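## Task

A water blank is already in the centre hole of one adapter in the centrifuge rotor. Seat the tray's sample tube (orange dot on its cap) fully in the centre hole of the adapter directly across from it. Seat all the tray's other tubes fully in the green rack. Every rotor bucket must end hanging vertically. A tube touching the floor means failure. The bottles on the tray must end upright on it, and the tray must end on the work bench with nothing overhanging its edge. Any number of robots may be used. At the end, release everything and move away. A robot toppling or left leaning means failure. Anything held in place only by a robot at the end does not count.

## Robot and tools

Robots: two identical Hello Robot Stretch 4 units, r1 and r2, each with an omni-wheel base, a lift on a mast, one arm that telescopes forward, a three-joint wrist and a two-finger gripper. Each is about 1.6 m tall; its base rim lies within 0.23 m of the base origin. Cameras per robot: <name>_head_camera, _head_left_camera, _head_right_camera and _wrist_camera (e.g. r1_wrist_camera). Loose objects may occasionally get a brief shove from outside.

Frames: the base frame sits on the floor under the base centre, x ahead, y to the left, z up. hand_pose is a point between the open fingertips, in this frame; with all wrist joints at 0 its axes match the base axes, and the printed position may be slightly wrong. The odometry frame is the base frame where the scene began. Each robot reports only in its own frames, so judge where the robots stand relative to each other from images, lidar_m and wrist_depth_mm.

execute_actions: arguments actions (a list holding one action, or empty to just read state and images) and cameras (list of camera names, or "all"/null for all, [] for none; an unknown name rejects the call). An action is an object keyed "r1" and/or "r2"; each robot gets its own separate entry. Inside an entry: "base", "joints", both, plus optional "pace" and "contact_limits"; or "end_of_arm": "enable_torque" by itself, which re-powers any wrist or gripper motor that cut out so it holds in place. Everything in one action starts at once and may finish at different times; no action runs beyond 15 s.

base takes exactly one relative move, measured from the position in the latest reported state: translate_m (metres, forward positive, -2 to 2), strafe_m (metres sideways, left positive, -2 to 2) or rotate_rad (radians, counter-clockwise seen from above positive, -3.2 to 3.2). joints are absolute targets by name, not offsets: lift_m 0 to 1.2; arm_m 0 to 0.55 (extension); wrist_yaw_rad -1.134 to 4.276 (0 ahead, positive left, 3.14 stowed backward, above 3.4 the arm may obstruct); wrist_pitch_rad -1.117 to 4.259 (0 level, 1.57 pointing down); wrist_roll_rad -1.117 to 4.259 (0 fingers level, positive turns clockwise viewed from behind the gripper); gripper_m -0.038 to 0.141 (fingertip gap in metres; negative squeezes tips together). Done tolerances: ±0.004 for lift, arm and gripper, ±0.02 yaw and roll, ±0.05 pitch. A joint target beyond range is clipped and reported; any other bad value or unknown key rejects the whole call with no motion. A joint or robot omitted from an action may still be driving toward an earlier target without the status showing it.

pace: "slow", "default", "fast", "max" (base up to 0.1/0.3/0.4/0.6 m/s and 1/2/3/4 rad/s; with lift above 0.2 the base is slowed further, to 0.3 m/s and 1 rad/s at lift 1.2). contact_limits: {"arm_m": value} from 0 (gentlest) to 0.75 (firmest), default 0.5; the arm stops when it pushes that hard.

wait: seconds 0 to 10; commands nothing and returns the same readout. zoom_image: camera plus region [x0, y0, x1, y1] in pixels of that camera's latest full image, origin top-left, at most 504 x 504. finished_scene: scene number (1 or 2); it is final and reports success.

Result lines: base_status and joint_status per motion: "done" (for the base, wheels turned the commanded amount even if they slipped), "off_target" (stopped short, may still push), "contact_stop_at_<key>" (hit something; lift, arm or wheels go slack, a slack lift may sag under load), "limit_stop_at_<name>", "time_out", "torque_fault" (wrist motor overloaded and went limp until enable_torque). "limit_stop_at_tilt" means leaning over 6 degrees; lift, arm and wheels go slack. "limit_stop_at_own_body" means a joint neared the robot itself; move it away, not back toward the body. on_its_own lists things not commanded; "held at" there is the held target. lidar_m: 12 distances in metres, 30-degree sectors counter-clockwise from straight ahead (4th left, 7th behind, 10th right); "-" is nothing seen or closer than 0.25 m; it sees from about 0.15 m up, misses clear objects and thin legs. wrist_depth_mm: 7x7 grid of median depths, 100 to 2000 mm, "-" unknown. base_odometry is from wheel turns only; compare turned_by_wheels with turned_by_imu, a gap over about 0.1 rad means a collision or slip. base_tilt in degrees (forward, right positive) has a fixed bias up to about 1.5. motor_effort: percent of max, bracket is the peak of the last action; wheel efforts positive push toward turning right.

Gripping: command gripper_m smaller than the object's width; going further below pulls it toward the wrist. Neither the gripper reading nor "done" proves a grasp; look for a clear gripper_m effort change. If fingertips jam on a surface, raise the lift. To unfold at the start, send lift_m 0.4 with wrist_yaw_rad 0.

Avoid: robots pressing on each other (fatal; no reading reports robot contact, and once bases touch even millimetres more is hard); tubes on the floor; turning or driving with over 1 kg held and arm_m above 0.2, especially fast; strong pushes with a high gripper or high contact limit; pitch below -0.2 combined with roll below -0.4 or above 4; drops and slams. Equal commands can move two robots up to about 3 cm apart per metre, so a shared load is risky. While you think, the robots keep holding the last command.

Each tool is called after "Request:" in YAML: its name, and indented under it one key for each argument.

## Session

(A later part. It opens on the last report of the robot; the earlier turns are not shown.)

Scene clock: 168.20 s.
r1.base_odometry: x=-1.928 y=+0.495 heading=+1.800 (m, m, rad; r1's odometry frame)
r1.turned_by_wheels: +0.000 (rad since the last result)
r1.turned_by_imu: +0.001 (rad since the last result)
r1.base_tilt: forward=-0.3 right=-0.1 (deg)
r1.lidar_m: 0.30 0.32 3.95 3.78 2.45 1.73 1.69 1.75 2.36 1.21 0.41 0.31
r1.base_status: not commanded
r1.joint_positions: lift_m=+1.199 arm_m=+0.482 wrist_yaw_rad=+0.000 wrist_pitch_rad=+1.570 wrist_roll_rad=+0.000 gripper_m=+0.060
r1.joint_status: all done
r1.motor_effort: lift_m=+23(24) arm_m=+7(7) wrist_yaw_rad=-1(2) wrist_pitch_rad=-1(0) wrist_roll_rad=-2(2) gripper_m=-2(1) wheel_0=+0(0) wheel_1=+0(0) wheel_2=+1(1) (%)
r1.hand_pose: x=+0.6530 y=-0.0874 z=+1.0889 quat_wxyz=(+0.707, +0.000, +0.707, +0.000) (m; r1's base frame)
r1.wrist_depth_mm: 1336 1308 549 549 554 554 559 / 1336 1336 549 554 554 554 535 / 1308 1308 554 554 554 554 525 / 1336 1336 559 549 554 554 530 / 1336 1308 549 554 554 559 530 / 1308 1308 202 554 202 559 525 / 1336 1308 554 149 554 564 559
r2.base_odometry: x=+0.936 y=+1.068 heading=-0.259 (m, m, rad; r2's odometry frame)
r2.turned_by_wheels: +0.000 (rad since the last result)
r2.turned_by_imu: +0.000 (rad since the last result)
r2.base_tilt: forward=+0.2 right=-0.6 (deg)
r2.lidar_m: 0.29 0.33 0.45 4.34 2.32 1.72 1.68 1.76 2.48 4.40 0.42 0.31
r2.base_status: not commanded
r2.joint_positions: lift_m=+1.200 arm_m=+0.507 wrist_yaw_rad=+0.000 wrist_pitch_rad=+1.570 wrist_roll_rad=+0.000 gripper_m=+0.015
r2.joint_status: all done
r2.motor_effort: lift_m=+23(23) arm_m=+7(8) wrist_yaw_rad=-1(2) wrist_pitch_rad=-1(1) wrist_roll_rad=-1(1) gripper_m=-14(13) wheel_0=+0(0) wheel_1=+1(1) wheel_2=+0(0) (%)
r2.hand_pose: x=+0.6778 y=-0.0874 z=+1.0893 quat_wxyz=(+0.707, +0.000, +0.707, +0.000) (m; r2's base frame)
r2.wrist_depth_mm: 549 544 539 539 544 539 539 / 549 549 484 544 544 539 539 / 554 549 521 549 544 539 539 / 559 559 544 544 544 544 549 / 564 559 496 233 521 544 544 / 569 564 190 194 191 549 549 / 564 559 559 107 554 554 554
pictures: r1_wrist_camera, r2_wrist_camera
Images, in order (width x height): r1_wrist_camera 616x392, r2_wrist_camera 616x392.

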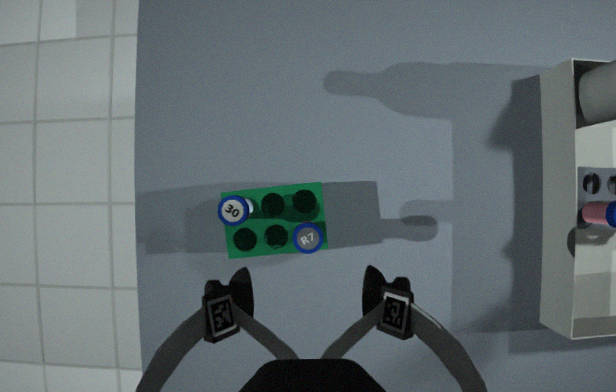

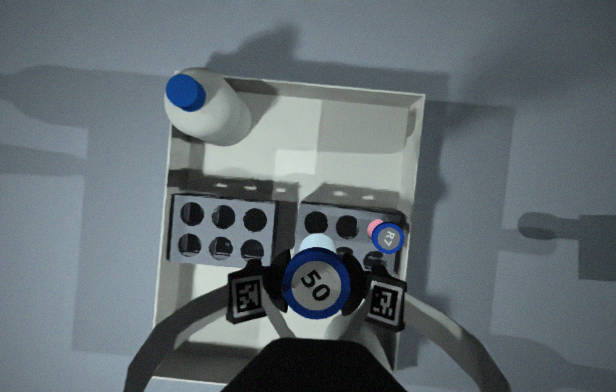

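Request:
execute_actions:
  actions:
    - {"r1":{"joints":{"arm_m":0.12,"wrist_roll_rad":1.57,"gripper_m":0.055}},"r2":{"joints":{"arm_m":0.12}}}
  cameras: []

Request:
execute_actions:
  actions:
    - {"r1":{"base":{"strafe_m":-0.384}},"r2":{"base":{"strafe_m":-0.468}}}
  cameras: []

Request:
execute_actions:
  actions:
    - {"r1":{"joints":{"arm_m":0.515}},"r2":{"joints":{"arm_m":0.47,"lift_m":1.1}}}
  cameras: ["r1_wrist_camera","r2_wrist_camera"]

Scene clock: 179.90 s.
r1.base_odometry: x=-1.928 y=+0.495 heading=+1.800 (m, m, rad; r1's odometry frame)
r1.turned_by_wheels: +0.000 (rad since the last result)
r1.turned_by_imu: +0.002 (rad since the last result)
r1.base_tilt: forward=-0.4 right=-0.1 (deg)
r1.lidar_m: 0.29 0.32 3.93 3.78 2.45 1.75 1.68 1.76 2.38 1.24 0.42 0.28
r1.base_status: not commanded
r1.joint_positions: lift_m=+1.199 arm_m=+0.121 wrist_yaw_rad=+0.000 wrist_pitch_rad=+1.570 wrist_roll_rad=+1.569 gripper_m=+0.055
r1.joint_status: all done
r1.motor_effort: lift_m=+23(23) arm_m=-7(6) wrist_yaw_rad=+0(2) wrist_pitch_rad=-1(0) wrist_roll_rad=+1(6) gripper_m=-4(3) wheel_0=+0(0) wheel_1=+0(0) wheel_2=+1(1) (%)
r1.hand_pose: x=+0.2923 y=-0.0874 z=+1.0889 quat_wxyz=(+0.500, +0.500, +0.500, -0.500) (m; r1's base frame)
r1.wrist_depth_mm: 549 549 554 1336 1336 1336 1366 / 549 554 549 1336 1336 1308 1366 / 544 549 554 1336 1336 1366 1366 / 549 554 554 1281 1118 1336 1366 / 549 549 549 1098 1118 1336 1336 / 549 554 209 1308 199 1366 1366 / 549 549 549 144 1336 1336 1336
r2.base_odometry: x=+0.936 y=+1.068 heading=-0.259 (m, m, rad; r2's odometry frame)
r2.turned_by_wheels: +0.000 (rad since the last result)
r2.turned_by_imu: -0.001 (rad since the last result)
r2.base_tilt: forward=+0.1 right=-0.7 (deg)
r2.lidar_m: 0.29 0.31 0.44 4.33 2.33 1.73 1.67 1.76 2.49 4.40 0.41 0.30
r2.base_status: not commanded
r2.joint_positions: lift_m=+1.200 arm_m=+0.121 wrist_yaw_rad=+0.000 wrist_pitch_rad=+1.570 wrist_roll_rad=+0.000 gripper_m=+0.015
r2.joint_status: all done
r2.motor_effort: lift_m=+23(23) arm_m=-8(9) wrist_yaw_rad=+1(1) wrist_pitch_rad=-2(2) wrist_roll_rad=+1(1) gripper_m=-11(8) wheel_0=+0(0) wheel_1=+1(1) wheel_2=+0(0) (%)
r2.hand_pose: x=+0.2924 y=-0.0874 z=+1.0893 quat_wxyz=(+0.707, +0.000, +0.707, +0.000) (m; r2's base frame)
r2.wrist_depth_mm: 544 544 539 539 402 539 535 / 549 549 544 544 544 544 539 / 554 554 549 544 549 549 535 / 1336 554 554 554 549 549 539 / 1336 1308 1308 232 1281 1308 1308 / 1336 1336 190 193 190 1336 1281 / 1336 1336 1308 107 1308 1336 1308
pictures: none
No camera images: the call's "cameras" was empty. Leave "cameras" out to get every camera's image.

Scene clock: 182.77 s.
r1.base_odometry: x=-1.554 y=+0.582 heading=+1.800 (m, m, rad; r1's odometry frame)
r1.turned_by_wheels: +0.000 (rad since the last result)
r1.turned_by_imu: +0.002 (rad since the last result)
r1.base_tilt: forward=-0.1 right=-0.2 (deg)
r1.lidar_m: 0.28 0.31 0.41 4.16 2.43 1.77 1.68 1.74 2.39 1.19 0.43 0.30
r1.base_status: done
r1.joint_positions: lift_m=+1.199 arm_m=+0.121 wrist_yaw_rad=+0.000 wrist_pitch_rad=+1.570 wrist_roll_rad=+1.569 gripper_m=+0.055
r1.joint_status: not commanded
r1.motor_effort: lift_m=+22(23) arm_m=-7(7) wrist_yaw_rad=+0(1) wrist_pitch_rad=-1(1) wrist_roll_rad=+1(1) gripper_m=-2(4) wheel_0=-1(9) wheel_1=+1(6) wheel_2=+1(1) (%)
r1.hand_pose: x=+0.2923 y=-0.0874 z=+1.0890 quat_wxyz=(+0.500, +0.500, +0.500, -0.500) (m; r1's base frame)
r1.wrist_depth_mm: 384 544 559 1336 1336 1336 1366 / 521 517 554 1336 1336 1336 1336 / 549 549 554 1336 1336 1336 1336 / 539 544 554 1336 1138 1336 1366 / 549 549 549 1182 1118 1366 1336 / 544 554 209 1336 199 1336 1336 / 549 549 554 144 1336 1336 1336
r2.base_odometry: x=+0.816 y=+0.616 heading=-0.259 (m, m, rad; r2's odometry frame)
r2.turned_by_wheels: +0.000 (rad since the last result)
r2.turned_by_imu: -0.001 (rad since the last result)
r2.base_tilt: forward=+0.1 right=-0.7 (deg)
r2.lidar_m: 0.27 0.28 0.43 1.61 2.32 1.73 1.69 1.78 2.53 3.93 0.41 0.28
r2.base_status: done
r2.joint_positions: lift_m=+1.200 arm_m=+0.121 wrist_yaw_rad=+0.000 wrist_pitch_rad=+1.570 wrist_roll_rad=+0.000 gripper_m=+0.015
r2.joint_status: not commanded
r2.motor_effort: lift_m=+23(23) arm_m=-7(8) wrist_yaw_rad=+2(0) wrist_pitch_rad=-3(1) wrist_roll_rad=+1(0) gripper_m=-10(6) wheel_0=+0(9) wheel_1=+2(7) wheel_2=+0(0) (%)
r2.hand_pose: x=+0.2924 y=-0.0874 z=+1.0893 quat_wxyz=(+0.707, +0.000, +0.707, +0.000) (m; r2's base frame)
r2.wrist_depth_mm: 500 549 549 539 539 544 1281 / 554 549 549 544 544 544 1281 / 554 554 549 554 544 544 1336 / 554 559 554 549 549 554 1308 / 1336 1281 1308 234 1308 1336 1336 / 1366 1336 190 195 190 1336 1308 / 1308 1366 1308 107 1336 1308 1336
pictures: none
No camera images: the call's "cameras" was empty. Leave "cameras" out to get every camera's image.

Scene clock: 185.03 s.
r1.base_odometry: x=-1.554 y=+0.582 heading=+1.800 (m, m, rad; r1's odometry frame)
r1.turned_by_wheels: +0.000 (rad since the last result)
r1.turned_by_imu: +0.001 (rad since the last result)
r1.base_tilt: forward=-0.1 right=-0.2 (deg)
r1.lidar_m: 0.29 0.30 0.40 4.16 2.43 1.74 1.69 1.74 2.34 1.19 0.41 0.30
r1.base_status: not commanded
r1.joint_positions: lift_m=+1.199 arm_m=+0.514 wrist_yaw_rad=+0.000 wrist_pitch_rad=+1.570 wrist_roll_rad=+1.569 gripper_m=+0.055
r1.joint_status: all done
r1.motor_effort: lift_m=+22(22) arm_m=+7(6) wrist_yaw_rad=-2(1) wrist_pitch_rad=-1(1) wrist_roll_rad=+1(1) gripper_m=+0(3) wheel_0=-1(1) wheel_1=+1(1) wheel_2=+1(1) (%)
r1.hand_pose: x=+0.6850 y=-0.0874 z=+1.0890 quat_wxyz=(+0.501, +0.500, +0.500, -0.499) (m; r1's base frame)
r1.wrist_depth_mm: 549 549 525 525 415 559 1336 / 549 549 549 544 508 559 1366 / 549 544 549 549 554 554 1366 / 549 549 549 544 549 559 1025 / 549 549 549 492 554 554 1118 / 549 549 209 554 199 559 842 / 549 549 554 144 559 564 1308
r2.base_odometry: x=+0.816 y=+0.616 heading=-0.259 (m, m, rad; r2's odometry frame)
r2.turned_by_wheels: +0.000 (rad since the last result)
r2.turned_by_imu: +0.000 (rad since the last result)
r2.base_tilt: forward=+0.3 right=-0.4 (deg)
r2.lidar_m: 0.27 0.30 0.42 1.63 2.35 1.75 1.70 1.79 2.51 3.93 0.40 0.29
r2.base_status: not commanded
r2.joint_positions: lift_m=+1.100 arm_m=+0.469 wrist_yaw_rad=+0.000 wrist_pitch_rad=+1.570 wrist_roll_rad=+0.000 gripper_m=+0.015
r2.joint_status: all done
r2.motor_effort: lift_m=+13(20) arm_m=+8(8) wrist_yaw_rad=-2(1) wrist_pitch_rad=-1(3) wrist_roll_rad=+0(1) gripper_m=-9(10) wheel_0=+0(0) wheel_1=+2(2) wheel_2=+0(0) (%)
r2.hand_pose: x=+0.6398 y=-0.0874 z=+0.9901 quat_wxyz=(+0.707, +0.000, +0.707, +0.000) (m; r2's base frame)
r2.wrist_depth_mm: 452 452 445 442 439 442 1160 / 452 449 452 445 442 442 1160 / 455 452 445 445 445 449 1205 / 459 459 455 392 389 449 1182 / 459 455 455 234 392 449 1182 / 459 462 190 194 190 455 1205 / 462 466 462 107 459 452 1182
pictures: r1_wrist_camera, r2_wrist_camera
Images, in order (width x height): r1_wrist_camera 616x392, r2_wrist_camera 616x392.

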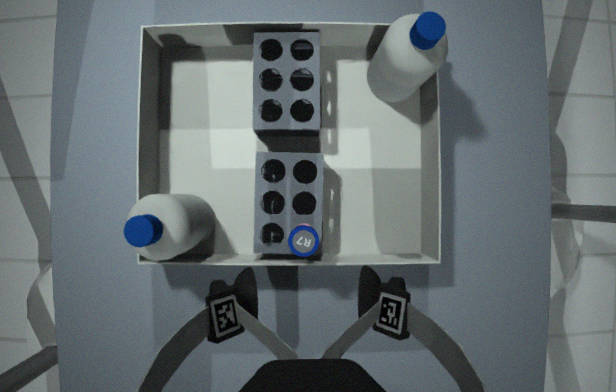

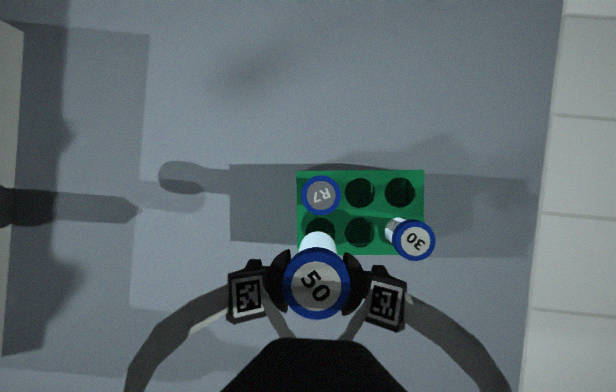

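Request:
execute_actions:
  actions:
    - {"r1":{"joints":{"lift_m":0.97}},"r2":{"base":{"strafe_m":-0.003},"joints":{"lift_m":1.06},"pace":"slow"}}
  cameras: ["r1_wrist_camera"]

Request:
execute_actions:
  actions:
    - {"r1":{"joints":{"gripper_m":0.015}},"r2":{"joints":{"lift_m":0.98},"pace":"slow"}}
  cameras: ["r2_wrist_camera"]

Request:
execute_actions:
  actions:
    - {"r1":{"joints":{"lift_m":1.2}},"r2":{"joints":{"gripper_m":0.06}}}
  cameras: ["r1_wrist_camera"]

Request:
execute_actions:
  actions:
    - {"r1":{"joints":{"wrist_roll_rad":0}},"r2":{"joints":{"lift_m":1.2}}}
  cameras: ["r2_wrist_camera"]

Scene clock: 193.13 s.
r1.base_odometry: x=-1.554 y=+0.582 heading=+1.800 (m, m, rad; r1's odometry frame)
r1.turned_by_wheels: +0.000 (rad since the last result)
r1.turned_by_imu: +0.002 (rad since the last result)
r1.base_tilt: forward=-0.2 right=-0.2 (deg)
r1.lidar_m: 0.28 0.30 0.44 4.18 2.41 1.76 1.67 1.74 2.40 1.20 0.43 0.32
r1.base_status: not commanded
r1.joint_positions: lift_m=+0.970 arm_m=+0.514 wrist_yaw_rad=+0.000 wrist_pitch_rad=+1.570 wrist_roll_rad=+1.569 gripper_m=+0.055
r1.joint_status: all done
r1.motor_effort: lift_m=+18(21) arm_m=+7(7) wrist_yaw_rad=-1(1) wrist_pitch_rad=+0(1) wrist_roll_rad=+0(0) gripper_m=-6(3) wheel_0=+0(1) wheel_1=+1(1) wheel_2=+1(1) (%)
r1.hand_pose: x=+0.6850 y=-0.0874 z=+0.8599 quat_wxyz=(+0.501, +0.500, +0.500, -0.499) (m; r1's base frame)
r1.wrist_depth_mm: 297 319 304 262 322 301 266 / 298 317 319 290 320 324 270 / 301 319 315 260 322 322 272 / 224 317 315 260 322 322 273 / 186 274 315 260 320 322 272 / 200 303 209 200 199 303 327 / 320 320 322 144 325 325 327
r2.base_odometry: x=+0.816 y=+0.613 heading=-0.259 (m, m, rad; r2's odometry frame)
r2.turned_by_wheels: +0.000 (rad since the last result)
r2.turned_by_imu: -0.001 (rad since the last result)
r2.base_tilt: forward=+0.3 right=-0.7 (deg)
r2.lidar_m: 0.27 0.29 0.42 1.64 2.34 1.76 1.69 1.78 2.50 3.91 0.39 0.29
r2.base_status: done
r2.joint_positions: lift_m=+1.060 arm_m=+0.469 wrist_yaw_rad=+0.000 wrist_pitch_rad=+1.570 wrist_roll_rad=+0.000 gripper_m=+0.015
r2.joint_status: all done
r2.motor_effort: lift_m=+13(14) arm_m=+8(8) wrist_yaw_rad=-1(1) wrist_pitch_rad=-1(2) wrist_roll_rad=-2(2) gripper_m=-10(13) wheel_0=+2(5) wheel_1=-1(3) wheel_2=+0(2) (%)
r2.hand_pose: x=+0.6398 y=-0.0874 z=+0.9501 quat_wxyz=(+0.707, +0.000, +0.707, +0.000) (m; r2's base frame)
r2.wrist_depth_mm: 413 410 407 407 402 402 402 / 413 410 410 407 407 404 402 / 415 415 413 410 410 407 1138 / 418 415 415 349 351 407 1160 / 418 418 410 233 345 410 1160 / 424 421 190 195 190 413 1160 / 424 427 418 107 418 413 1182
pictures: r1_wrist_camera
Images, in order (width x height): r1_wrist_camera 616x392.

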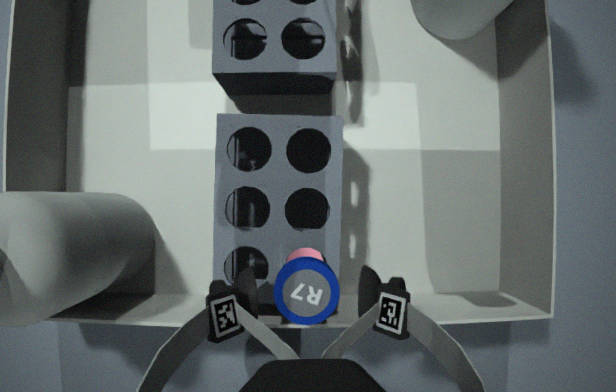

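Scene clock: 194.67 s.
r1.base_odometry: x=-1.554 y=+0.582 heading=+1.800 (m, m, rad; r1's odometry frame)
r1.turned_by_wheels: +0.000 (rad since the last result)
r1.turned_by_imu: +0.000 (rad since the last result)
r1.base_tilt: forward=-0.1 right=-0.2 (deg)
r1.lidar_m: 0.29 0.31 0.42 4.15 2.42 1.77 1.67 1.72 2.39 1.20 0.42 0.29
r1.base_status: not commanded
r1.joint_positions: lift_m=+0.970 arm_m=+0.514 wrist_yaw_rad=+0.000 wrist_pitch_rad=+1.570 wrist_roll_rad=+1.569 gripper_m=+0.015
r1.joint_status: all done
r1.motor_effort: lift_m=+18(18) arm_m=+7(7) wrist_yaw_rad=+0(1) wrist_pitch_rad=-1(1) wrist_roll_rad=+0(1) gripper_m=-8(10) wheel_0=-1(1) wheel_1=+1(1) wheel_2=+1(1) (%)
r1.hand_pose: x=+0.6850 y=-0.0874 z=+0.8599 quat_wxyz=(+0.501, +0.500, +0.500, -0.499) (m; r1's base frame)
r1.wrist_depth_mm: 296 317 306 263 322 301 265 / 300 319 319 290 322 322 268 / 303 317 315 260 322 324 272 / 225 317 315 260 322 324 272 / 185 274 315 259 322 324 272 / 200 301 198 193 193 301 327 / 319 320 322 154 325 325 327
r2.base_odometry: x=+0.816 y=+0.613 heading=-0.259 (m, m, rad; r2's odometry frame)
r2.turned_by_wheels: +0.000 (rad since the last result)
r2.turned_by_imu: +0.000 (rad since the last result)
r2.base_tilt: forward=+0.2 right=-0.6 (deg)
r2.lidar_m: 0.28 0.29 0.43 1.63 2.35 1.76 1.70 1.80 2.52 3.92 0.41 0.30
r2.base_status: not commanded
r2.joint_positions: lift_m=+0.980 arm_m=+0.469 wrist_yaw_rad=+0.000 wrist_pitch_rad=+1.570 wrist_roll_rad=+0.000 gripper_m=+0.015
r2.joint_status: all done
r2.motor_effort: lift_m=+13(12) arm_m=+7(8) wrist_yaw_rad=-1(0) wrist_pitch_rad=-1(1) wrist_roll_rad=-2(0) gripper_m=-10(8) wheel_0=+3(3) wheel_1=-2(1) wheel_2=+0(0) (%)
r2.hand_pose: x=+0.6398 y=-0.0874 z=+0.8701 quat_wxyz=(+0.707, +0.000, +0.707, +0.000) (m; r2's base frame)
r2.wrist_depth_mm: 332 329 329 327 325 324 322 / 334 330 330 330 327 327 324 / 334 332 330 330 329 329 325 / 336 334 334 211 271 329 327 / 338 336 334 213 272 272 330 / 338 338 190 195 189 330 332 / 340 338 338 107 336 330 332
pictures: r2_wrist_camera
Images, in order (width x height): r2_wrist_camera 616x392.

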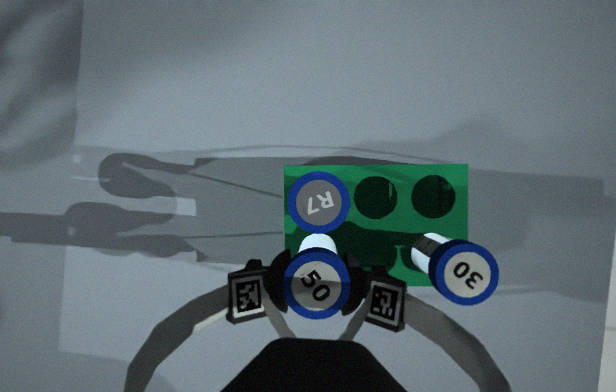

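Scene clock: 196.70 s.
r1.base_odometry: x=-1.554 y=+0.582 heading=+1.800 (m, m, rad; r1's odometry frame)
r1.turned_by_wheels: +0.000 (rad since the last result)
r1.turned_by_imu: +0.001 (rad since the last result)
r1.base_tilt: forward=-0.2 right=-0.2 (deg)
r1.lidar_m: 0.27 0.30 0.41 4.14 2.43 1.76 1.69 1.76 2.38 1.20 0.44 0.29
r1.base_status: not commanded
r1.joint_positions: lift_m=+1.199 arm_m=+0.514 wrist_yaw_rad=+0.000 wrist_pitch_rad=+1.570 wrist_roll_rad=+1.569 gripper_m=+0.015
r1.joint_status: all done
r1.motor_effort: lift_m=+23(25) arm_m=+7(7) wrist_yaw_rad=-4(1) wrist_pitch_rad=+0(0) wrist_roll_rad=+1(1) gripper_m=-10(10) wheel_0=+0(1) wheel_1=+1(1) wheel_2=+1(1) (%)
r1.hand_pose: x=+0.6850 y=-0.0874 z=+1.0889 quat_wxyz=(+0.501, +0.500, +0.500, -0.499) (m; r1's base frame)
r1.wrist_depth_mm: 549 549 525 530 413 559 1336 / 549 544 549 544 512 559 1336 / 544 549 544 554 554 559 1366 / 544 544 544 549 554 559 1008 / 549 549 549 488 554 554 1118 / 549 554 198 193 193 559 842 / 549 544 554 154 554 559 1366
r2.base_odometry: x=+0.816 y=+0.613 heading=-0.259 (m, m, rad; r2's odometry frame)
r2.turned_by_wheels: +0.000 (rad since the last result)
r2.turned_by_imu: +0.000 (rad since the last result)
r2.base_tilt: forward=+0.4 right=-0.8 (deg)
r2.lidar_m: 0.27 0.30 0.43 1.62 2.33 1.76 1.67 1.80 2.50 3.92 0.39 0.30
r2.base_status: not commanded
r2.joint_positions: lift_m=+0.980 arm_m=+0.469 wrist_yaw_rad=+0.000 wrist_pitch_rad=+1.570 wrist_roll_rad=+0.000 gripper_m=+0.060
r2.joint_status: all done
r2.motor_effort: lift_m=+13(13) arm_m=+8(8) wrist_yaw_rad=-1(1) wrist_pitch_rad=-2(1) wrist_roll_rad=-1(0) gripper_m=-3(14) wheel_0=+3(2) wheel_1=-1(1) wheel_2=+0(0) (%)
r2.hand_pose: x=+0.6398 y=-0.0874 z=+0.8701 quat_wxyz=(+0.707, +0.000, +0.707, +0.000) (m; r2's base frame)
r2.wrist_depth_mm: 330 329 327 329 327 324 322 / 330 330 329 330 327 325 324 / 336 332 330 330 330 329 325 / 334 334 334 211 272 327 329 / 340 336 336 266 271 271 329 / 338 338 196 332 196 330 330 / 342 340 338 107 336 332 332
pictures: r1_wrist_camera
Images, in order (width x height): r1_wrist_camera 616x392.

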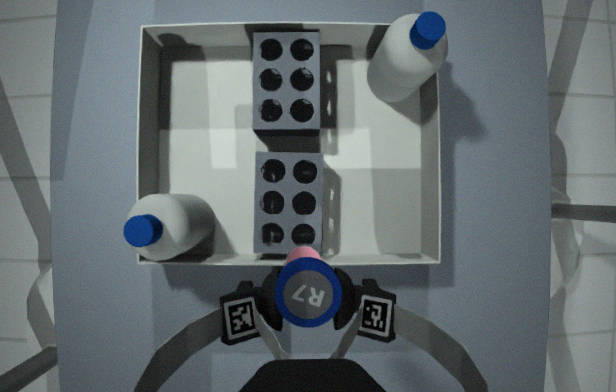

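Scene clock: 198.70 s.
r1.base_odometry: x=-1.554 y=+0.582 heading=+1.800 (m, m, rad; r1's odometry frame)
r1.turned_by_wheels: +0.000 (rad since the last result)
r1.turned_by_imu: +0.001 (rad since the last result)
r1.base_tilt: forward=-0.1 right=-0.2 (deg)
r1.lidar_m: 0.28 0.31 0.44 4.17 2.41 1.77 1.69 1.76 2.39 1.19 0.42 0.31
r1.base_status: not commanded
r1.joint_positions: lift_m=+1.199 arm_m=+0.514 wrist_yaw_rad=+0.000 wrist_pitch_rad=+1.570 wrist_roll_rad=+0.001 gripper_m=+0.015
r1.joint_status: all done
r1.motor_effort: lift_m=+23(23) arm_m=+7(7) wrist_yaw_rad=-1(2) wrist_pitch_rad=+0(0) wrist_roll_rad=-2(7) gripper_m=-10(9) wheel_0=+0(1) wheel_1=+1(1) wheel_2=+1(1) (%)
r1.hand_pose: x=+0.6850 y=-0.0874 z=+1.0889 quat_wxyz=(+0.707, +0.000, +0.707, +0.000) (m; r1's base frame)
r1.wrist_depth_mm: 549 549 549 549 554 554 554 / 549 544 549 477 549 554 549 / 554 549 554 554 554 554 559 / 549 549 554 549 544 492 554 / 549 549 554 492 544 508 554 / 554 554 198 194 193 521 554 / 554 559 554 154 539 397 559
r2.base_odometry: x=+0.816 y=+0.613 heading=-0.259 (m, m, rad; r2's odometry frame)
r2.turned_by_wheels: +0.000 (rad since the last result)
r2.turned_by_imu: +0.000 (rad since the last result)
r2.base_tilt: forward=+0.3 right=-0.6 (deg)
r2.lidar_m: 0.27 0.30 0.43 1.64 2.34 1.74 1.69 1.80 2.51 3.93 0.38 0.28
r2.base_status: not commanded
r2.joint_positions: lift_m=+1.200 arm_m=+0.469 wrist_yaw_rad=+0.000 wrist_pitch_rad=+1.570 wrist_roll_rad=+0.000 gripper_m=+0.060
r2.joint_status: all done
r2.motor_effort: lift_m=+23(23) arm_m=+8(7) wrist_yaw_rad=+0(2) wrist_pitch_rad=-1(1) wrist_roll_rad=+0(1) gripper_m=-5(3) wheel_0=+3(3) wheel_1=-2(2) wheel_2=+0(0) (%)
r2.hand_pose: x=+0.6398 y=-0.0874 z=+1.0893 quat_wxyz=(+0.707, +0.000, +0.707, +0.000) (m; r2's base frame)
r2.wrist_depth_mm: 549 549 544 539 544 539 1308 / 554 549 549 544 544 539 1281 / 539 549 549 544 544 539 1281 / 530 559 554 549 544 544 1281 / 559 559 549 554 549 549 1281 / 535 564 195 554 195 554 1336 / 564 564 564 107 554 554 1308
pictures: r2_wrist_camera
Images, in order (width x height): r2_wrist_camera 616x392.

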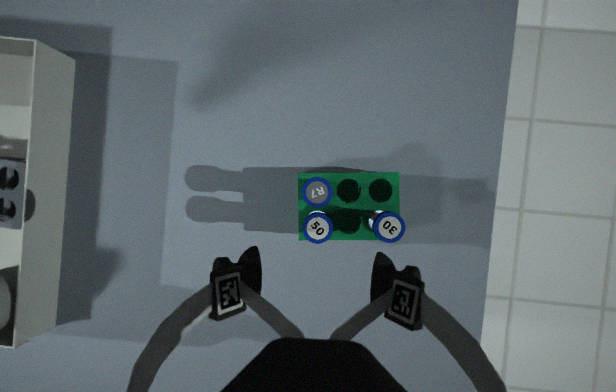

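r2 clears out; r1 goes to the last corner.

Request:
execute_actions:
  actions:
    - {"r2":{"base":{"translate_m":-0.3},"joints":{"arm_m":0.0}}}
  cameras: []

Request:
execute_actions:
  actions:
    - {"r1":{"base":{"strafe_m":0.466},"joints":{"arm_m":0.474}}}
  cameras: []

Request:
execute_actions:
  actions:
    - {"r1":{"joints":{"lift_m":1.1}}}
  cameras: ["r1_wrist_camera"]

Scene clock: 212.37 s.
r1.base_odometry: x=-1.554 y=+0.582 heading=+1.800 (m, m, rad; r1's odometry frame)
r1.turned_by_wheels: +0.000 (rad since the last result)
r1.turned_by_imu: +0.002 (rad since the last result)
r1.base_tilt: forward=-0.1 right=-0.2 (deg)
r1.lidar_m: 0.29 0.30 0.42 4.16 2.42 1.75 1.69 1.75 2.36 1.20 0.43 0.31
r1.base_status: not commanded
r1.joint_positions: lift_m=+1.199 arm_m=+0.514 wrist_yaw_rad=+0.000 wrist_pitch_rad=+1.570 wrist_roll_rad=+0.001 gripper_m=+0.015
r1.joint_status: not commanded
r1.motor_effort: lift_m=+23(23) arm_m=+7(6) wrist_yaw_rad=-2(2) wrist_pitch_rad=+0(0) wrist_roll_rad=-2(2) gripper_m=-9(10) wheel_0=+0(0) wheel_1=+1(1) wheel_2=+1(1) (%)
r1.hand_pose: x=+0.6850 y=-0.0874 z=+1.0889 quat_wxyz=(+0.707, +0.000, +0.707, +0.000) (m; r1's base frame)
r1.wrist_depth_mm: 549 549 549 549 554 549 554 / 549 549 549 477 549 549 554 / 544 549 549 549 549 549 559 / 549 554 554 554 549 492 559 / 554 554 554 488 549 508 559 / 554 554 198 193 193 521 559 / 554 549 554 154 539 394 559
r2.base_odometry: x=+0.526 y=+0.690 heading=-0.259 (m, m, rad; r2's odometry frame)
r2.turned_by_wheels: +0.000 (rad since the last result)
r2.turned_by_imu: -0.001 (rad since the last result)
r2.base_tilt: forward=+0.2 right=-0.7 (deg)
r2.lidar_m: 0.57 0.61 0.86 4.82 1.92 1.43 1.38 1.47 2.06 3.92 4.11 0.60
r2.base_status: done
r2.joint_positions: lift_m=+1.200 arm_m=+0.001 wrist_yaw_rad=+0.000 wrist_pitch_rad=+1.570 wrist_roll_rad=+0.000 gripper_m=+0.060
r2.joint_status: all done
r2.motor_effort: lift_m=+23(23) arm_m=-8(9) wrist_yaw_rad=+0(0) wrist_pitch_rad=-3(2) wrist_roll_rad=+1(1) gripper_m=+0(3) wheel_0=-2(5) wheel_1=+0(6) wheel_2=+0(8) (%)
r2.hand_pose: x=+0.1724 y=-0.0874 z=+1.0893 quat_wxyz=(+0.707, +0.000, +0.707, +0.000) (m; r2's base frame)
r2.wrist_depth_mm: 1308 1281 1308 1308 1308 1308 1281 / 1336 1281 1281 1308 1308 1255 1255 / 1308 1308 1308 1308 1336 1281 1308 / 1336 1308 1308 1336 1308 1281 1281 / 1336 1366 1098 1098 1336 1281 1308 / 1366 1366 195 1098 195 1308 1281 / 1336 1336 1336 107 1308 1308 1308
pictures: none
No camera images: the call's "cameras" was empty. Leave "cameras" out to get every camera's image.

Scene clock: 215.23 s.
r1.base_odometry: x=-2.008 y=+0.476 heading=+1.800 (m, m, rad; r1's odometry frame)
r1.turned_by_wheels: +0.000 (rad since the last result)
r1.turned_by_imu: +0.000 (rad since the last result)
r1.base_tilt: forward=+0.0 right=-0.1 (deg)
r1.lidar_m: 0.28 3.16 3.84 3.70 2.42 1.76 1.70 1.74 2.39 1.20 0.42 0.30
r1.base_status: done
r1.joint_positions: lift_m=+1.199 arm_m=+0.475 wrist_yaw_rad=+0.000 wrist_pitch_rad=+1.570 wrist_roll_rad=+0.001 gripper_m=+0.015
r1.joint_status: all done
r1.motor_effort: lift_m=+22(23) arm_m=-7(6) wrist_yaw_rad=+0(2) wrist_pitch_rad=+0(1) wrist_roll_rad=-3(4) gripper_m=-13(7) wheel_0=+1(9) wheel_1=-1(8) wheel_2=+1(2) (%)
r1.hand_pose: x=+0.6463 y=-0.0874 z=+1.0889 quat_wxyz=(+0.707, +0.000, +0.707, +0.000) (m; r1's base frame)
r1.wrist_depth_mm: 1308 1336 549 554 554 549 554 / 1336 1308 549 554 554 554 559 / 1336 1308 554 554 549 554 554 / 1336 1336 554 544 549 554 559 / 1308 1308 554 521 554 559 559 / 1308 1336 198 193 193 559 559 / 1308 1336 559 154 559 559 554
r2.base_odometry: x=+0.526 y=+0.690 heading=-0.259 (m, m, rad; r2's odometry frame)
r2.turned_by_wheels: +0.000 (rad since the last result)
r2.turned_by_imu: +0.000 (rad since the last result)
r2.base_tilt: forward=+0.2 right=-0.7 (deg)
r2.lidar_m: 0.57 0.61 0.86 4.81 1.92 1.44 1.40 1.47 2.07 3.92 4.11 0.60
r2.base_status: not commanded
r2.joint_positions: lift_m=+1.200 arm_m=+0.001 wrist_yaw_rad=+0.000 wrist_pitch_rad=+1.570 wrist_roll_rad=+0.000 gripper_m=+0.060
r2.joint_status: not commanded
r2.motor_effort: lift_m=+23(23) arm_m=-8(8) wrist_yaw_rad=+1(0) wrist_pitch_rad=-3(2) wrist_roll_rad=+0(0) gripper_m=-7(3) wheel_0=-2(2) wheel_1=+0(0) wheel_2=+0(0) (%)
r2.hand_pose: x=+0.1724 y=-0.0874 z=+1.0893 quat_wxyz=(+0.707, +0.000, +0.707, +0.000) (m; r2's base frame)
r2.wrist_depth_mm: 1308 1308 1308 1308 1281 1281 1255 / 1281 1308 1336 1281 1308 1281 1281 / 1308 1336 1308 1281 1308 1281 1308 / 1308 1336 1336 1336 1308 1308 1281 / 1336 1308 1138 1098 1308 1308 1308 / 1336 1366 196 1098 196 1336 1281 / 1336 1336 1308 107 1336 1308 1281
pictures: none
No camera images: the call's "cameras" was empty. Leave "cameras" out to get every camera's image.

Scene clock: 216.67 s.
r1.base_odometry: x=-2.008 y=+0.476 heading=+1.800 (m, m, rad; r1's odometry frame)
r1.turned_by_wheels: +0.000 (rad since the last result)
r1.turned_by_imu: +0.000 (rad since the last result)
r1.base_tilt: forward=-0.2 right=-0.1 (deg)
r1.lidar_m: 0.27 3.15 3.83 3.70 2.43 1.77 1.68 1.74 2.39 1.26 0.43 0.31
r1.base_status: not commanded
r1.joint_positions: lift_m=+1.100 arm_m=+0.475 wrist_yaw_rad=+0.000 wrist_pitch_rad=+1.570 wrist_roll_rad=+0.001 gripper_m=+0.015
r1.joint_status: all done
r1.motor_effort: lift_m=+18(21) arm_m=-7(7) wrist_yaw_rad=+0(1) wrist_pitch_rad=-1(0) wrist_roll_rad=-2(2) gripper_m=-13(9) wheel_0=+0(1) wheel_1=-1(0) wheel_2=+1(1) (%)
r1.hand_pose: x=+0.6463 y=-0.0874 z=+0.9899 quat_wxyz=(+0.707, +0.000, +0.707, +0.000) (m; r1's base frame)
r1.wrist_depth_mm: 1229 1229 452 452 452 452 455 / 1229 1229 452 455 455 455 455 / 1229 1229 452 452 455 455 455 / 1205 1229 455 394 394 455 459 / 1229 1229 452 394 455 452 455 / 1229 1229 198 193 193 459 455 / 1229 1229 452 154 455 455 459
r2.base_odometry: x=+0.526 y=+0.690 heading=-0.259 (m, m, rad; r2's odometry frame)
r2.turned_by_wheels: +0.000 (rad since the last result)
r2.turned_by_imu: +0.000 (rad since the last result)
r2.base_tilt: forward=+0.3 right=-0.6 (deg)
r2.lidar_m: 0.57 0.61 0.85 4.81 1.90 1.43 1.39 1.46 2.07 3.92 4.12 0.60
r2.base_status: not commanded
r2.joint_positions: lift_m=+1.200 arm_m=+0.001 wrist_yaw_rad=+0.000 wrist_pitch_rad=+1.570 wrist_roll_rad=+0.000 gripper_m=+0.060
r2.joint_status: not commanded
r2.motor_effort: lift_m=+23(23) arm_m=-8(8) wrist_yaw_rad=+0(1) wrist_pitch_rad=-3(3) wrist_roll_rad=-1(2) gripper_m=-4(4) wheel_0=-1(1) wheel_1=+0(0) wheel_2=+0(0) (%)
r2.hand_pose: x=+0.1724 y=-0.0874 z=+1.0893 quat_wxyz=(+0.707, +0.000, +0.707, +0.000) (m; r2's base frame)
r2.wrist_depth_mm: 1308 1308 1281 1281 1281 1281 1308 / 1308 1336 1308 1281 1255 1281 1281 / 1308 1308 1308 1281 1281 1281 1281 / 1308 1336 1308 1281 1308 1281 1281 / 1308 1336 1118 1118 1336 1281 1308 / 1308 1336 196 1118 195 1336 1281 / 1336 1336 1366 107 1336 1336 1336
pictures: r1_wrist_camera
Images, in order (width x height): r1_wrist_camera 616x392.

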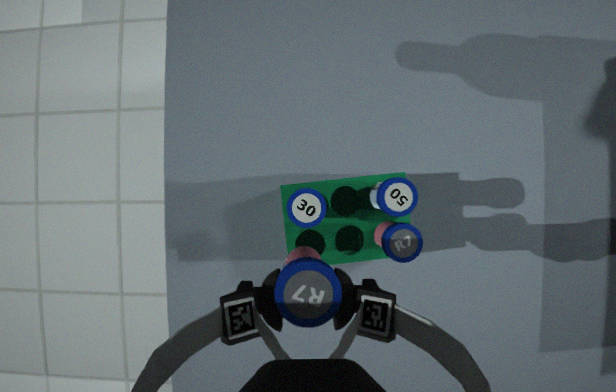

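Request:
execute_actions:
  actions:
    - {"r1":{"base":{"strafe_m":-0.005}}}
  cameras: []

Request:
execute_actions:
  actions:
    - {"r1":{"joints":{"lift_m":0.98},"pace":"slow"}}
  cameras: ["r1_wrist_camera"]

Request:
execute_actions:
  actions:
    - {"r1":{"joints":{"gripper_m":0.06}}}
  cameras: []

Request:
execute_actions:
  actions:
    - {"r1":{"joints":{"lift_m":1.1}}}
  cameras: ["r1_wrist_camera"]

Scene clock: 223.83 s.
r1.base_odometry: x=-2.003 y=+0.477 heading=+1.800 (m, m, rad; r1's odometry frame)
r1.turned_by_wheels: +0.000 (rad since the last result)
r1.turned_by_imu: +0.001 (rad since the last result)
r1.base_tilt: forward=-0.2 right=-0.1 (deg)
r1.lidar_m: 0.29 3.14 3.86 3.70 2.45 1.76 1.67 1.73 2.36 1.23 0.42 0.30
r1.base_status: done
r1.joint_positions: lift_m=+1.100 arm_m=+0.475 wrist_yaw_rad=+0.000 wrist_pitch_rad=+1.570 wrist_roll_rad=+0.001 gripper_m=+0.015
r1.joint_status: not commanded
r1.motor_effort: lift_m=+18(18) arm_m=-7(7) wrist_yaw_rad=+1(1) wrist_pitch_rad=-1(1) wrist_roll_rad=-4(4) gripper_m=-9(8) wheel_0=+0(7) wheel_1=-1(8) wheel_2=+1(2) (%)
r1.hand_pose: x=+0.6463 y=-0.0874 z=+0.9899 quat_wxyz=(+0.707, +0.000, +0.707, +0.000) (m; r1's base frame)
r1.wrist_depth_mm: 1205 1205 449 452 452 452 452 / 1229 1205 449 449 455 455 455 / 1229 1229 452 452 455 455 455 / 1229 1205 455 392 394 455 455 / 1229 1229 455 394 455 455 459 / 1229 1229 198 193 193 455 459 / 1205 1255 455 154 459 452 455
r2.base_odometry: x=+0.526 y=+0.690 heading=-0.259 (m, m, rad; r2's odometry frame)
r2.turned_by_wheels: +0.000 (rad since the last result)
r2.turned_by_imu: +0.000 (rad since the last result)
r2.base_tilt: forward=+0.2 right=-0.7 (deg)
r2.lidar_m: 0.57 0.61 0.86 4.81 1.93 1.43 1.38 1.47 2.08 3.93 4.11 0.60
r2.base_status: not commanded
r2.joint_positions: lift_m=+1.200 arm_m=+0.001 wrist_yaw_rad=+0.000 wrist_pitch_rad=+1.570 wrist_roll_rad=+0.000 gripper_m=+0.060
r2.joint_status: not commanded
r2.motor_effort: lift_m=+23(23) arm_m=-8(8) wrist_yaw_rad=+0(1) wrist_pitch_rad=-2(3) wrist_roll_rad=-1(0) gripper_m=-4(0) wheel_0=-1(1) wheel_1=+0(0) wheel_2=+0(0) (%)
r2.hand_pose: x=+0.1724 y=-0.0874 z=+1.0893 quat_wxyz=(+0.707, +0.000, +0.707, +0.000) (m; r2's base frame)
r2.wrist_depth_mm: 1308 1308 1308 1255 1255 1308 1281 / 1308 1308 1281 1281 1308 1281 1281 / 1336 1308 1336 1281 1336 1281 1281 / 1336 1336 1308 1308 1308 1255 1308 / 1308 1308 1118 1118 1308 1308 1308 / 1336 1336 195 1118 195 1308 1281 / 1336 1308 1336 107 1308 1308 1308
pictures: none
No camera images: the call's "cameras" was empty. Leave "cameras" out to get every camera's image.

Scene clock: 225.67 s.
r1.base_odometry: x=-2.003 y=+0.477 heading=+1.800 (m, m, rad; r1's odometry frame)
r1.turned_by_wheels: +0.000 (rad since the last result)
r1.turned_by_imu: +0.001 (rad since the last result)
r1.base_tilt: forward=-0.1 right=-0.1 (deg)
r1.lidar_m: 0.28 3.17 3.85 3.70 2.43 1.75 1.68 1.74 2.37 1.24 0.43 0.30
r1.base_status: not commanded
r1.joint_positions: lift_m=+0.980 arm_m=+0.475 wrist_yaw_rad=+0.000 wrist_pitch_rad=+1.570 wrist_roll_rad=+0.001 gripper_m=+0.015
r1.joint_status: all done
r1.motor_effort: lift_m=+18(17) arm_m=-7(7) wrist_yaw_rad=+0(0) wrist_pitch_rad=-1(0) wrist_roll_rad=-2(3) gripper_m=-9(10) wheel_0=+0(1) wheel_1=-1(1) wheel_2=+1(1) (%)
r1.hand_pose: x=+0.6463 y=-0.0874 z=+0.8699 quat_wxyz=(+0.707, +0.000, +0.707, +0.000) (m; r1's base frame)
r1.wrist_depth_mm: 1118 330 332 332 332 332 332 / 1098 330 330 332 332 332 334 / 1098 332 332 332 332 332 334 / 1078 330 332 272 272 334 334 / 1098 332 334 219 273 334 336 / 1098 332 196 193 193 336 334 / 1118 334 334 154 336 334 336
r2.base_odometry: x=+0.526 y=+0.690 heading=-0.259 (m, m, rad; r2's odometry frame)
r2.turned_by_wheels: +0.000 (rad since the last result)
r2.turned_by_imu: +0.000 (rad since the last result)
r2.base_tilt: forward=+0.2 right=-0.8 (deg)
r2.lidar_m: 0.57 0.61 0.87 4.81 1.93 1.44 1.38 1.47 2.05 3.92 4.10 0.60
r2.base_status: not commanded
r2.joint_positions: lift_m=+1.200 arm_m=+0.001 wrist_yaw_rad=+0.000 wrist_pitch_rad=+1.570 wrist_roll_rad=+0.000 gripper_m=+0.060
r2.joint_status: not commanded
r2.motor_effort: lift_m=+23(23) arm_m=-8(8) wrist_yaw_rad=+1(0) wrist_pitch_rad=-3(2) wrist_roll_rad=+0(1) gripper_m=+1(0) wheel_0=-1(2) wheel_1=+0(0) wheel_2=+0(0) (%)
r2.hand_pose: x=+0.1724 y=-0.0874 z=+1.0893 quat_wxyz=(+0.707, +0.000, +0.707, +0.000) (m; r2's base frame)
r2.wrist_depth_mm: 1336 1308 1308 1308 1281 1281 1281 / 1336 1308 1281 1281 1308 1281 1281 / 1336 1308 1308 1255 1308 1281 1308 / 1308 1336 1308 1336 1336 1308 1281 / 1308 1336 1138 1098 1308 1308 1308 / 1366 1336 195 1118 195 1308 1308 / 1336 1336 1308 107 1308 1336 1281
pictures: r1_wrist_camera
Images, in order (width x height): r1_wrist_camera 616x392.

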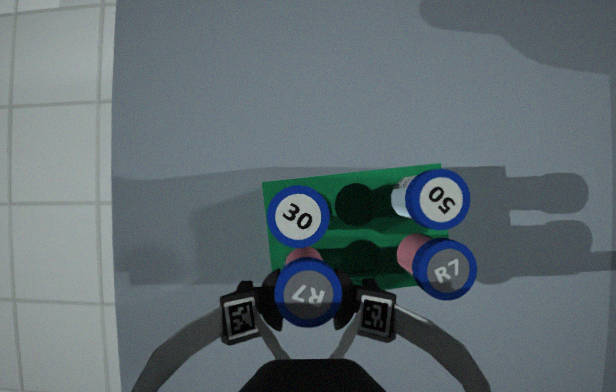

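Scene clock: 226.90 s.
r1.base_odometry: x=-2.003 y=+0.477 heading=+1.800 (m, m, rad; r1's odometry frame)
r1.turned_by_wheels: +0.000 (rad since the last result)
r1.turned_by_imu: +0.000 (rad since the last result)
r1.base_tilt: forward=-0.2 right=-0.1 (deg)
r1.lidar_m: 0.29 3.17 3.84 3.70 2.43 1.76 1.69 1.73 2.36 1.21 0.42 0.30
r1.base_status: not commanded
r1.joint_positions: lift_m=+0.980 arm_m=+0.475 wrist_yaw_rad=+0.000 wrist_pitch_rad=+1.570 wrist_roll_rad=+0.001 gripper_m=+0.060
r1.joint_status: all done
r1.motor_effort: lift_m=+18(18) arm_m=-7(7) wrist_yaw_rad=+0(1) wrist_pitch_rad=-1(1) wrist_roll_rad=-3(2) gripper_m=-3(11) wheel_0=+0(0) wheel_1=-1(1) wheel_2=+1(1) (%)
r1.hand_pose: x=+0.6463 y=-0.0874 z=+0.8699 quat_wxyz=(+0.707, +0.000, +0.707, +0.000) (m; r1's base frame)
r1.wrist_depth_mm: 1098 332 330 330 332 332 332 / 1078 332 330 330 330 332 334 / 1098 332 330 332 334 332 334 / 1118 332 332 272 273 334 336 / 1098 332 334 255 273 336 336 / 1118 332 202 334 202 334 336 / 1098 332 332 149 334 336 336
r2.base_odometry: x=+0.526 y=+0.690 heading=-0.259 (m, m, rad; r2's odometry frame)
r2.turned_by_wheels: +0.000 (rad since the last result)
r2.turned_by_imu: +0.000 (rad since the last result)
r2.base_tilt: forward=+0.2 right=-0.6 (deg)
r2.lidar_m: 0.58 0.60 0.86 4.81 1.94 1.43 1.39 1.48 2.07 3.91 4.09 0.60
r2.base_status: not commanded
r2.joint_positions: lift_m=+1.200 arm_m=+0.001 wrist_yaw_rad=+0.000 wrist_pitch_rad=+1.570 wrist_roll_rad=+0.000 gripper_m=+0.060
r2.joint_status: not commanded
r2.motor_effort: lift_m=+23(23) arm_m=-7(8) wrist_yaw_rad=+1(1) wrist_pitch_rad=-2(2) wrist_roll_rad=+1(0) gripper_m=-3(1) wheel_0=-1(1) wheel_1=+0(0) wheel_2=+0(0) (%)
r2.hand_pose: x=+0.1724 y=-0.0874 z=+1.0893 quat_wxyz=(+0.707, +0.000, +0.707, +0.000) (m; r2's base frame)
r2.wrist_depth_mm: 1281 1308 1308 1308 1281 1308 1281 / 1308 1308 1281 1281 1281 1281 1255 / 1366 1281 1308 1308 1308 1308 1281 / 1308 1336 1336 1308 1308 1308 1308 / 1336 1336 1118 1118 1308 1308 1308 / 1336 1336 196 1098 195 1336 1308 / 1336 1366 1308 107 1336 1308 1308
pictures: none
No camera images: the call's "cameras" was empty. Leave "cameras" out to get every camera's image.

Scene clock: 228.43 s.
r1.base_odometry: x=-2.003 y=+0.477 heading=+1.800 (m, m, rad; r1's odometry frame)
r1.turned_by_wheels: +0.000 (rad since the last result)
r1.turned_by_imu: +0.000 (rad since the last result)
r1.base_tilt: forward=-0.1 right=-0.1 (deg)
r1.lidar_m: 0.29 3.15 3.84 3.70 2.44 1.75 1.69 1.74 2.35 1.21 0.43 0.30
r1.base_status: not commanded
r1.joint_positions: lift_m=+1.100 arm_m=+0.475 wrist_yaw_rad=+0.000 wrist_pitch_rad=+1.570 wrist_roll_rad=+0.001 gripper_m=+0.060
r1.joint_status: all done
r1.motor_effort: lift_m=+23(25) arm_m=-7(7) wrist_yaw_rad=-2(2) wrist_pitch_rad=-1(0) wrist_roll_rad=-3(4) gripper_m=-4(1) wheel_0=+0(0) wheel_1=-1(1) wheel_2=+1(1) (%)
r1.hand_pose: x=+0.6463 y=-0.0874 z=+0.9895 quat_wxyz=(+0.707, +0.000, +0.707, +0.000) (m; r1's base frame)
r1.wrist_depth_mm: 1229 1205 449 452 452 452 455 / 1205 1205 452 455 455 455 455 / 1229 1205 449 452 455 452 455 / 1205 1229 452 394 394 455 455 / 1229 1229 452 394 455 455 455 / 1205 1205 202 455 202 452 455 / 1229 1229 452 150 455 459 459
r2.base_odometry: x=+0.526 y=+0.690 heading=-0.259 (m, m, rad; r2's odometry frame)
r2.turned_by_wheels: +0.000 (rad since the last result)
r2.turned_by_imu: +0.000 (rad since the last result)
r2.base_tilt: forward=+0.1 right=-0.7 (deg)
r2.lidar_m: 0.57 0.61 0.88 4.82 1.91 1.44 1.39 1.46 2.07 3.92 4.12 0.60
r2.base_status: not commanded
r2.joint_positions: lift_m=+1.200 arm_m=+0.001 wrist_yaw_rad=+0.000 wrist_pitch_rad=+1.570 wrist_roll_rad=+0.000 gripper_m=+0.060
r2.joint_status: not commanded
r2.motor_effort: lift_m=+23(23) arm_m=-8(8) wrist_yaw_rad=+1(0) wrist_pitch_rad=-3(3) wrist_roll_rad=-2(1) gripper_m=-2(2) wheel_0=-1(1) wheel_1=+0(0) wheel_2=+0(0) (%)
r2.hand_pose: x=+0.1724 y=-0.0874 z=+1.0893 quat_wxyz=(+0.707, +0.000, +0.707, +0.000) (m; r2's base frame)
r2.wrist_depth_mm: 1308 1308 1281 1255 1281 1281 1281 / 1308 1308 1308 1308 1308 1281 1281 / 1308 1336 1308 1336 1255 1281 1281 / 1281 1336 1308 1308 1281 1308 1281 / 1308 1336 1098 1098 1336 1308 1308 / 1336 1308 196 1138 195 1308 1281 / 1336 1308 1336 107 1308 1308 1308
pictures: r1_wrist_camera
Images, in order (width x height): r1_wrist_camera 616x392.

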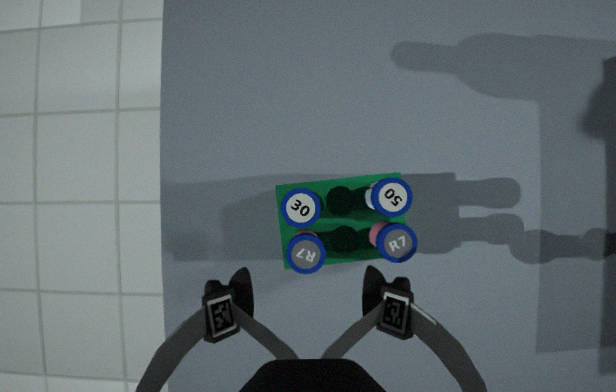

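Request:
execute_actions:
  actions:
    - {"r1":{"base":{"translate_m":-0.3},"joints":{"lift_m":1.2,"arm_m":0.05}}}
  cameras: ["r2_head_left_camera"]

Request:
finished_scene:
  scene: 2

Scene clock: 234.03 s.
r1.base_odometry: x=-1.935 y=+0.185 heading=+1.800 (m, m, rad; r1's odometry frame)
r1.turned_by_wheels: +0.000 (rad since the last result)
r1.turned_by_imu: +0.002 (rad since the last result)
r1.base_tilt: forward=-0.3 right=-0.2 (deg)
r1.lidar_m: 0.58 3.47 3.86 3.69 2.01 1.44 1.40 1.45 1.94 2.35 0.87 0.61
r1.base_status: done
r1.joint_positions: lift_m=+1.199 arm_m=+0.051 wrist_yaw_rad=+0.000 wrist_pitch_rad=+1.570 wrist_roll_rad=+0.001 gripper_m=+0.060
r1.joint_status: all done
r1.motor_effort: lift_m=+23(24) arm_m=-7(8) wrist_yaw_rad=-1(3) wrist_pitch_rad=-1(1) wrist_roll_rad=-2(3) gripper_m=-3(1) wheel_0=+1(4) wheel_1=+0(6) wheel_2=+0(9) (%)
r1.hand_pose: x=+0.2222 y=-0.0874 z=+1.0889 quat_wxyz=(+0.707, +0.000, +0.707, +0.000) (m; r1's base frame)
r1.wrist_depth_mm: 1336 1336 1336 1308 1308 1336 1308 / 1308 1308 1336 1336 1336 1336 1336 / 1308 1308 1308 1336 1336 1336 1336 / 1281 1336 1308 1336 1336 1336 1336 / 1308 1336 1336 1118 1336 1336 1336 / 1308 1336 202 1118 202 1336 1336 / 1336 1308 1308 149 1308 1366 1308
r2.base_odometry: x=+0.526 y=+0.690 heading=-0.259 (m, m, rad; r2's odometry frame)
r2.turned_by_wheels: +0.000 (rad since the last result)
r2.turned_by_imu: -0.001 (rad since the last result)
r2.base_tilt: forward=+0.3 right=-0.7 (deg)
r2.lidar_m: 0.58 0.60 0.88 4.82 1.91 1.44 1.38 1.47 2.07 3.93 4.11 0.59
r2.base_status: not commanded
r2.joint_positions: lift_m=+1.200 arm_m=+0.001 wrist_yaw_rad=+0.000 wrist_pitch_rad=+1.570 wrist_roll_rad=+0.000 gripper_m=+0.060
r2.joint_status: not commanded
r2.motor_effort: lift_m=+23(23) arm_m=-8(8) wrist_yaw_rad=-1(0) wrist_pitch_rad=-2(3) wrist_roll_rad=-1(1) gripper_m=-2(2) wheel_0=-2(1) wheel_1=+0(0) wheel_2=+0(0) (%)
r2.hand_pose: x=+0.1724 y=-0.0874 z=+1.0893 quat_wxyz=(+0.707, +0.000, +0.707, +0.000) (m; r2's base frame)
r2.wrist_depth_mm: 1366 1281 1308 1281 1281 1255 1255 / 1336 1308 1308 1308 1281 1281 1281 / 1308 1308 1308 1281 1308 1308 1281 / 1336 1336 1308 1308 1308 1281 1308 / 1336 1336 1098 1098 1336 1308 1308 / 1366 1366 195 1118 196 1308 1336 / 1336 1336 1336 107 1336 1281 1336
pictures: r2_head_left_camera
Images, in order (width x height): r2_head_left_camera 420x672.

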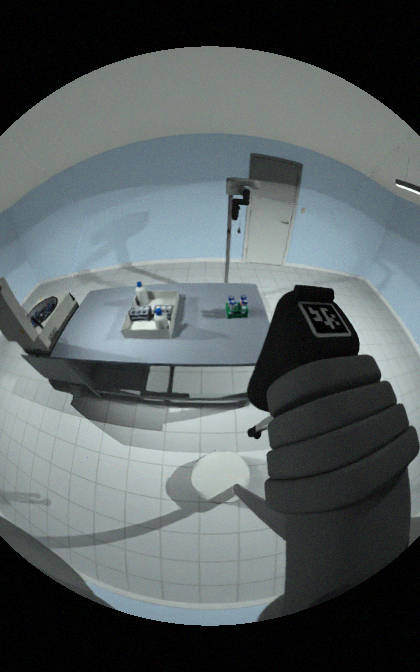

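The scene is finished: the task was done.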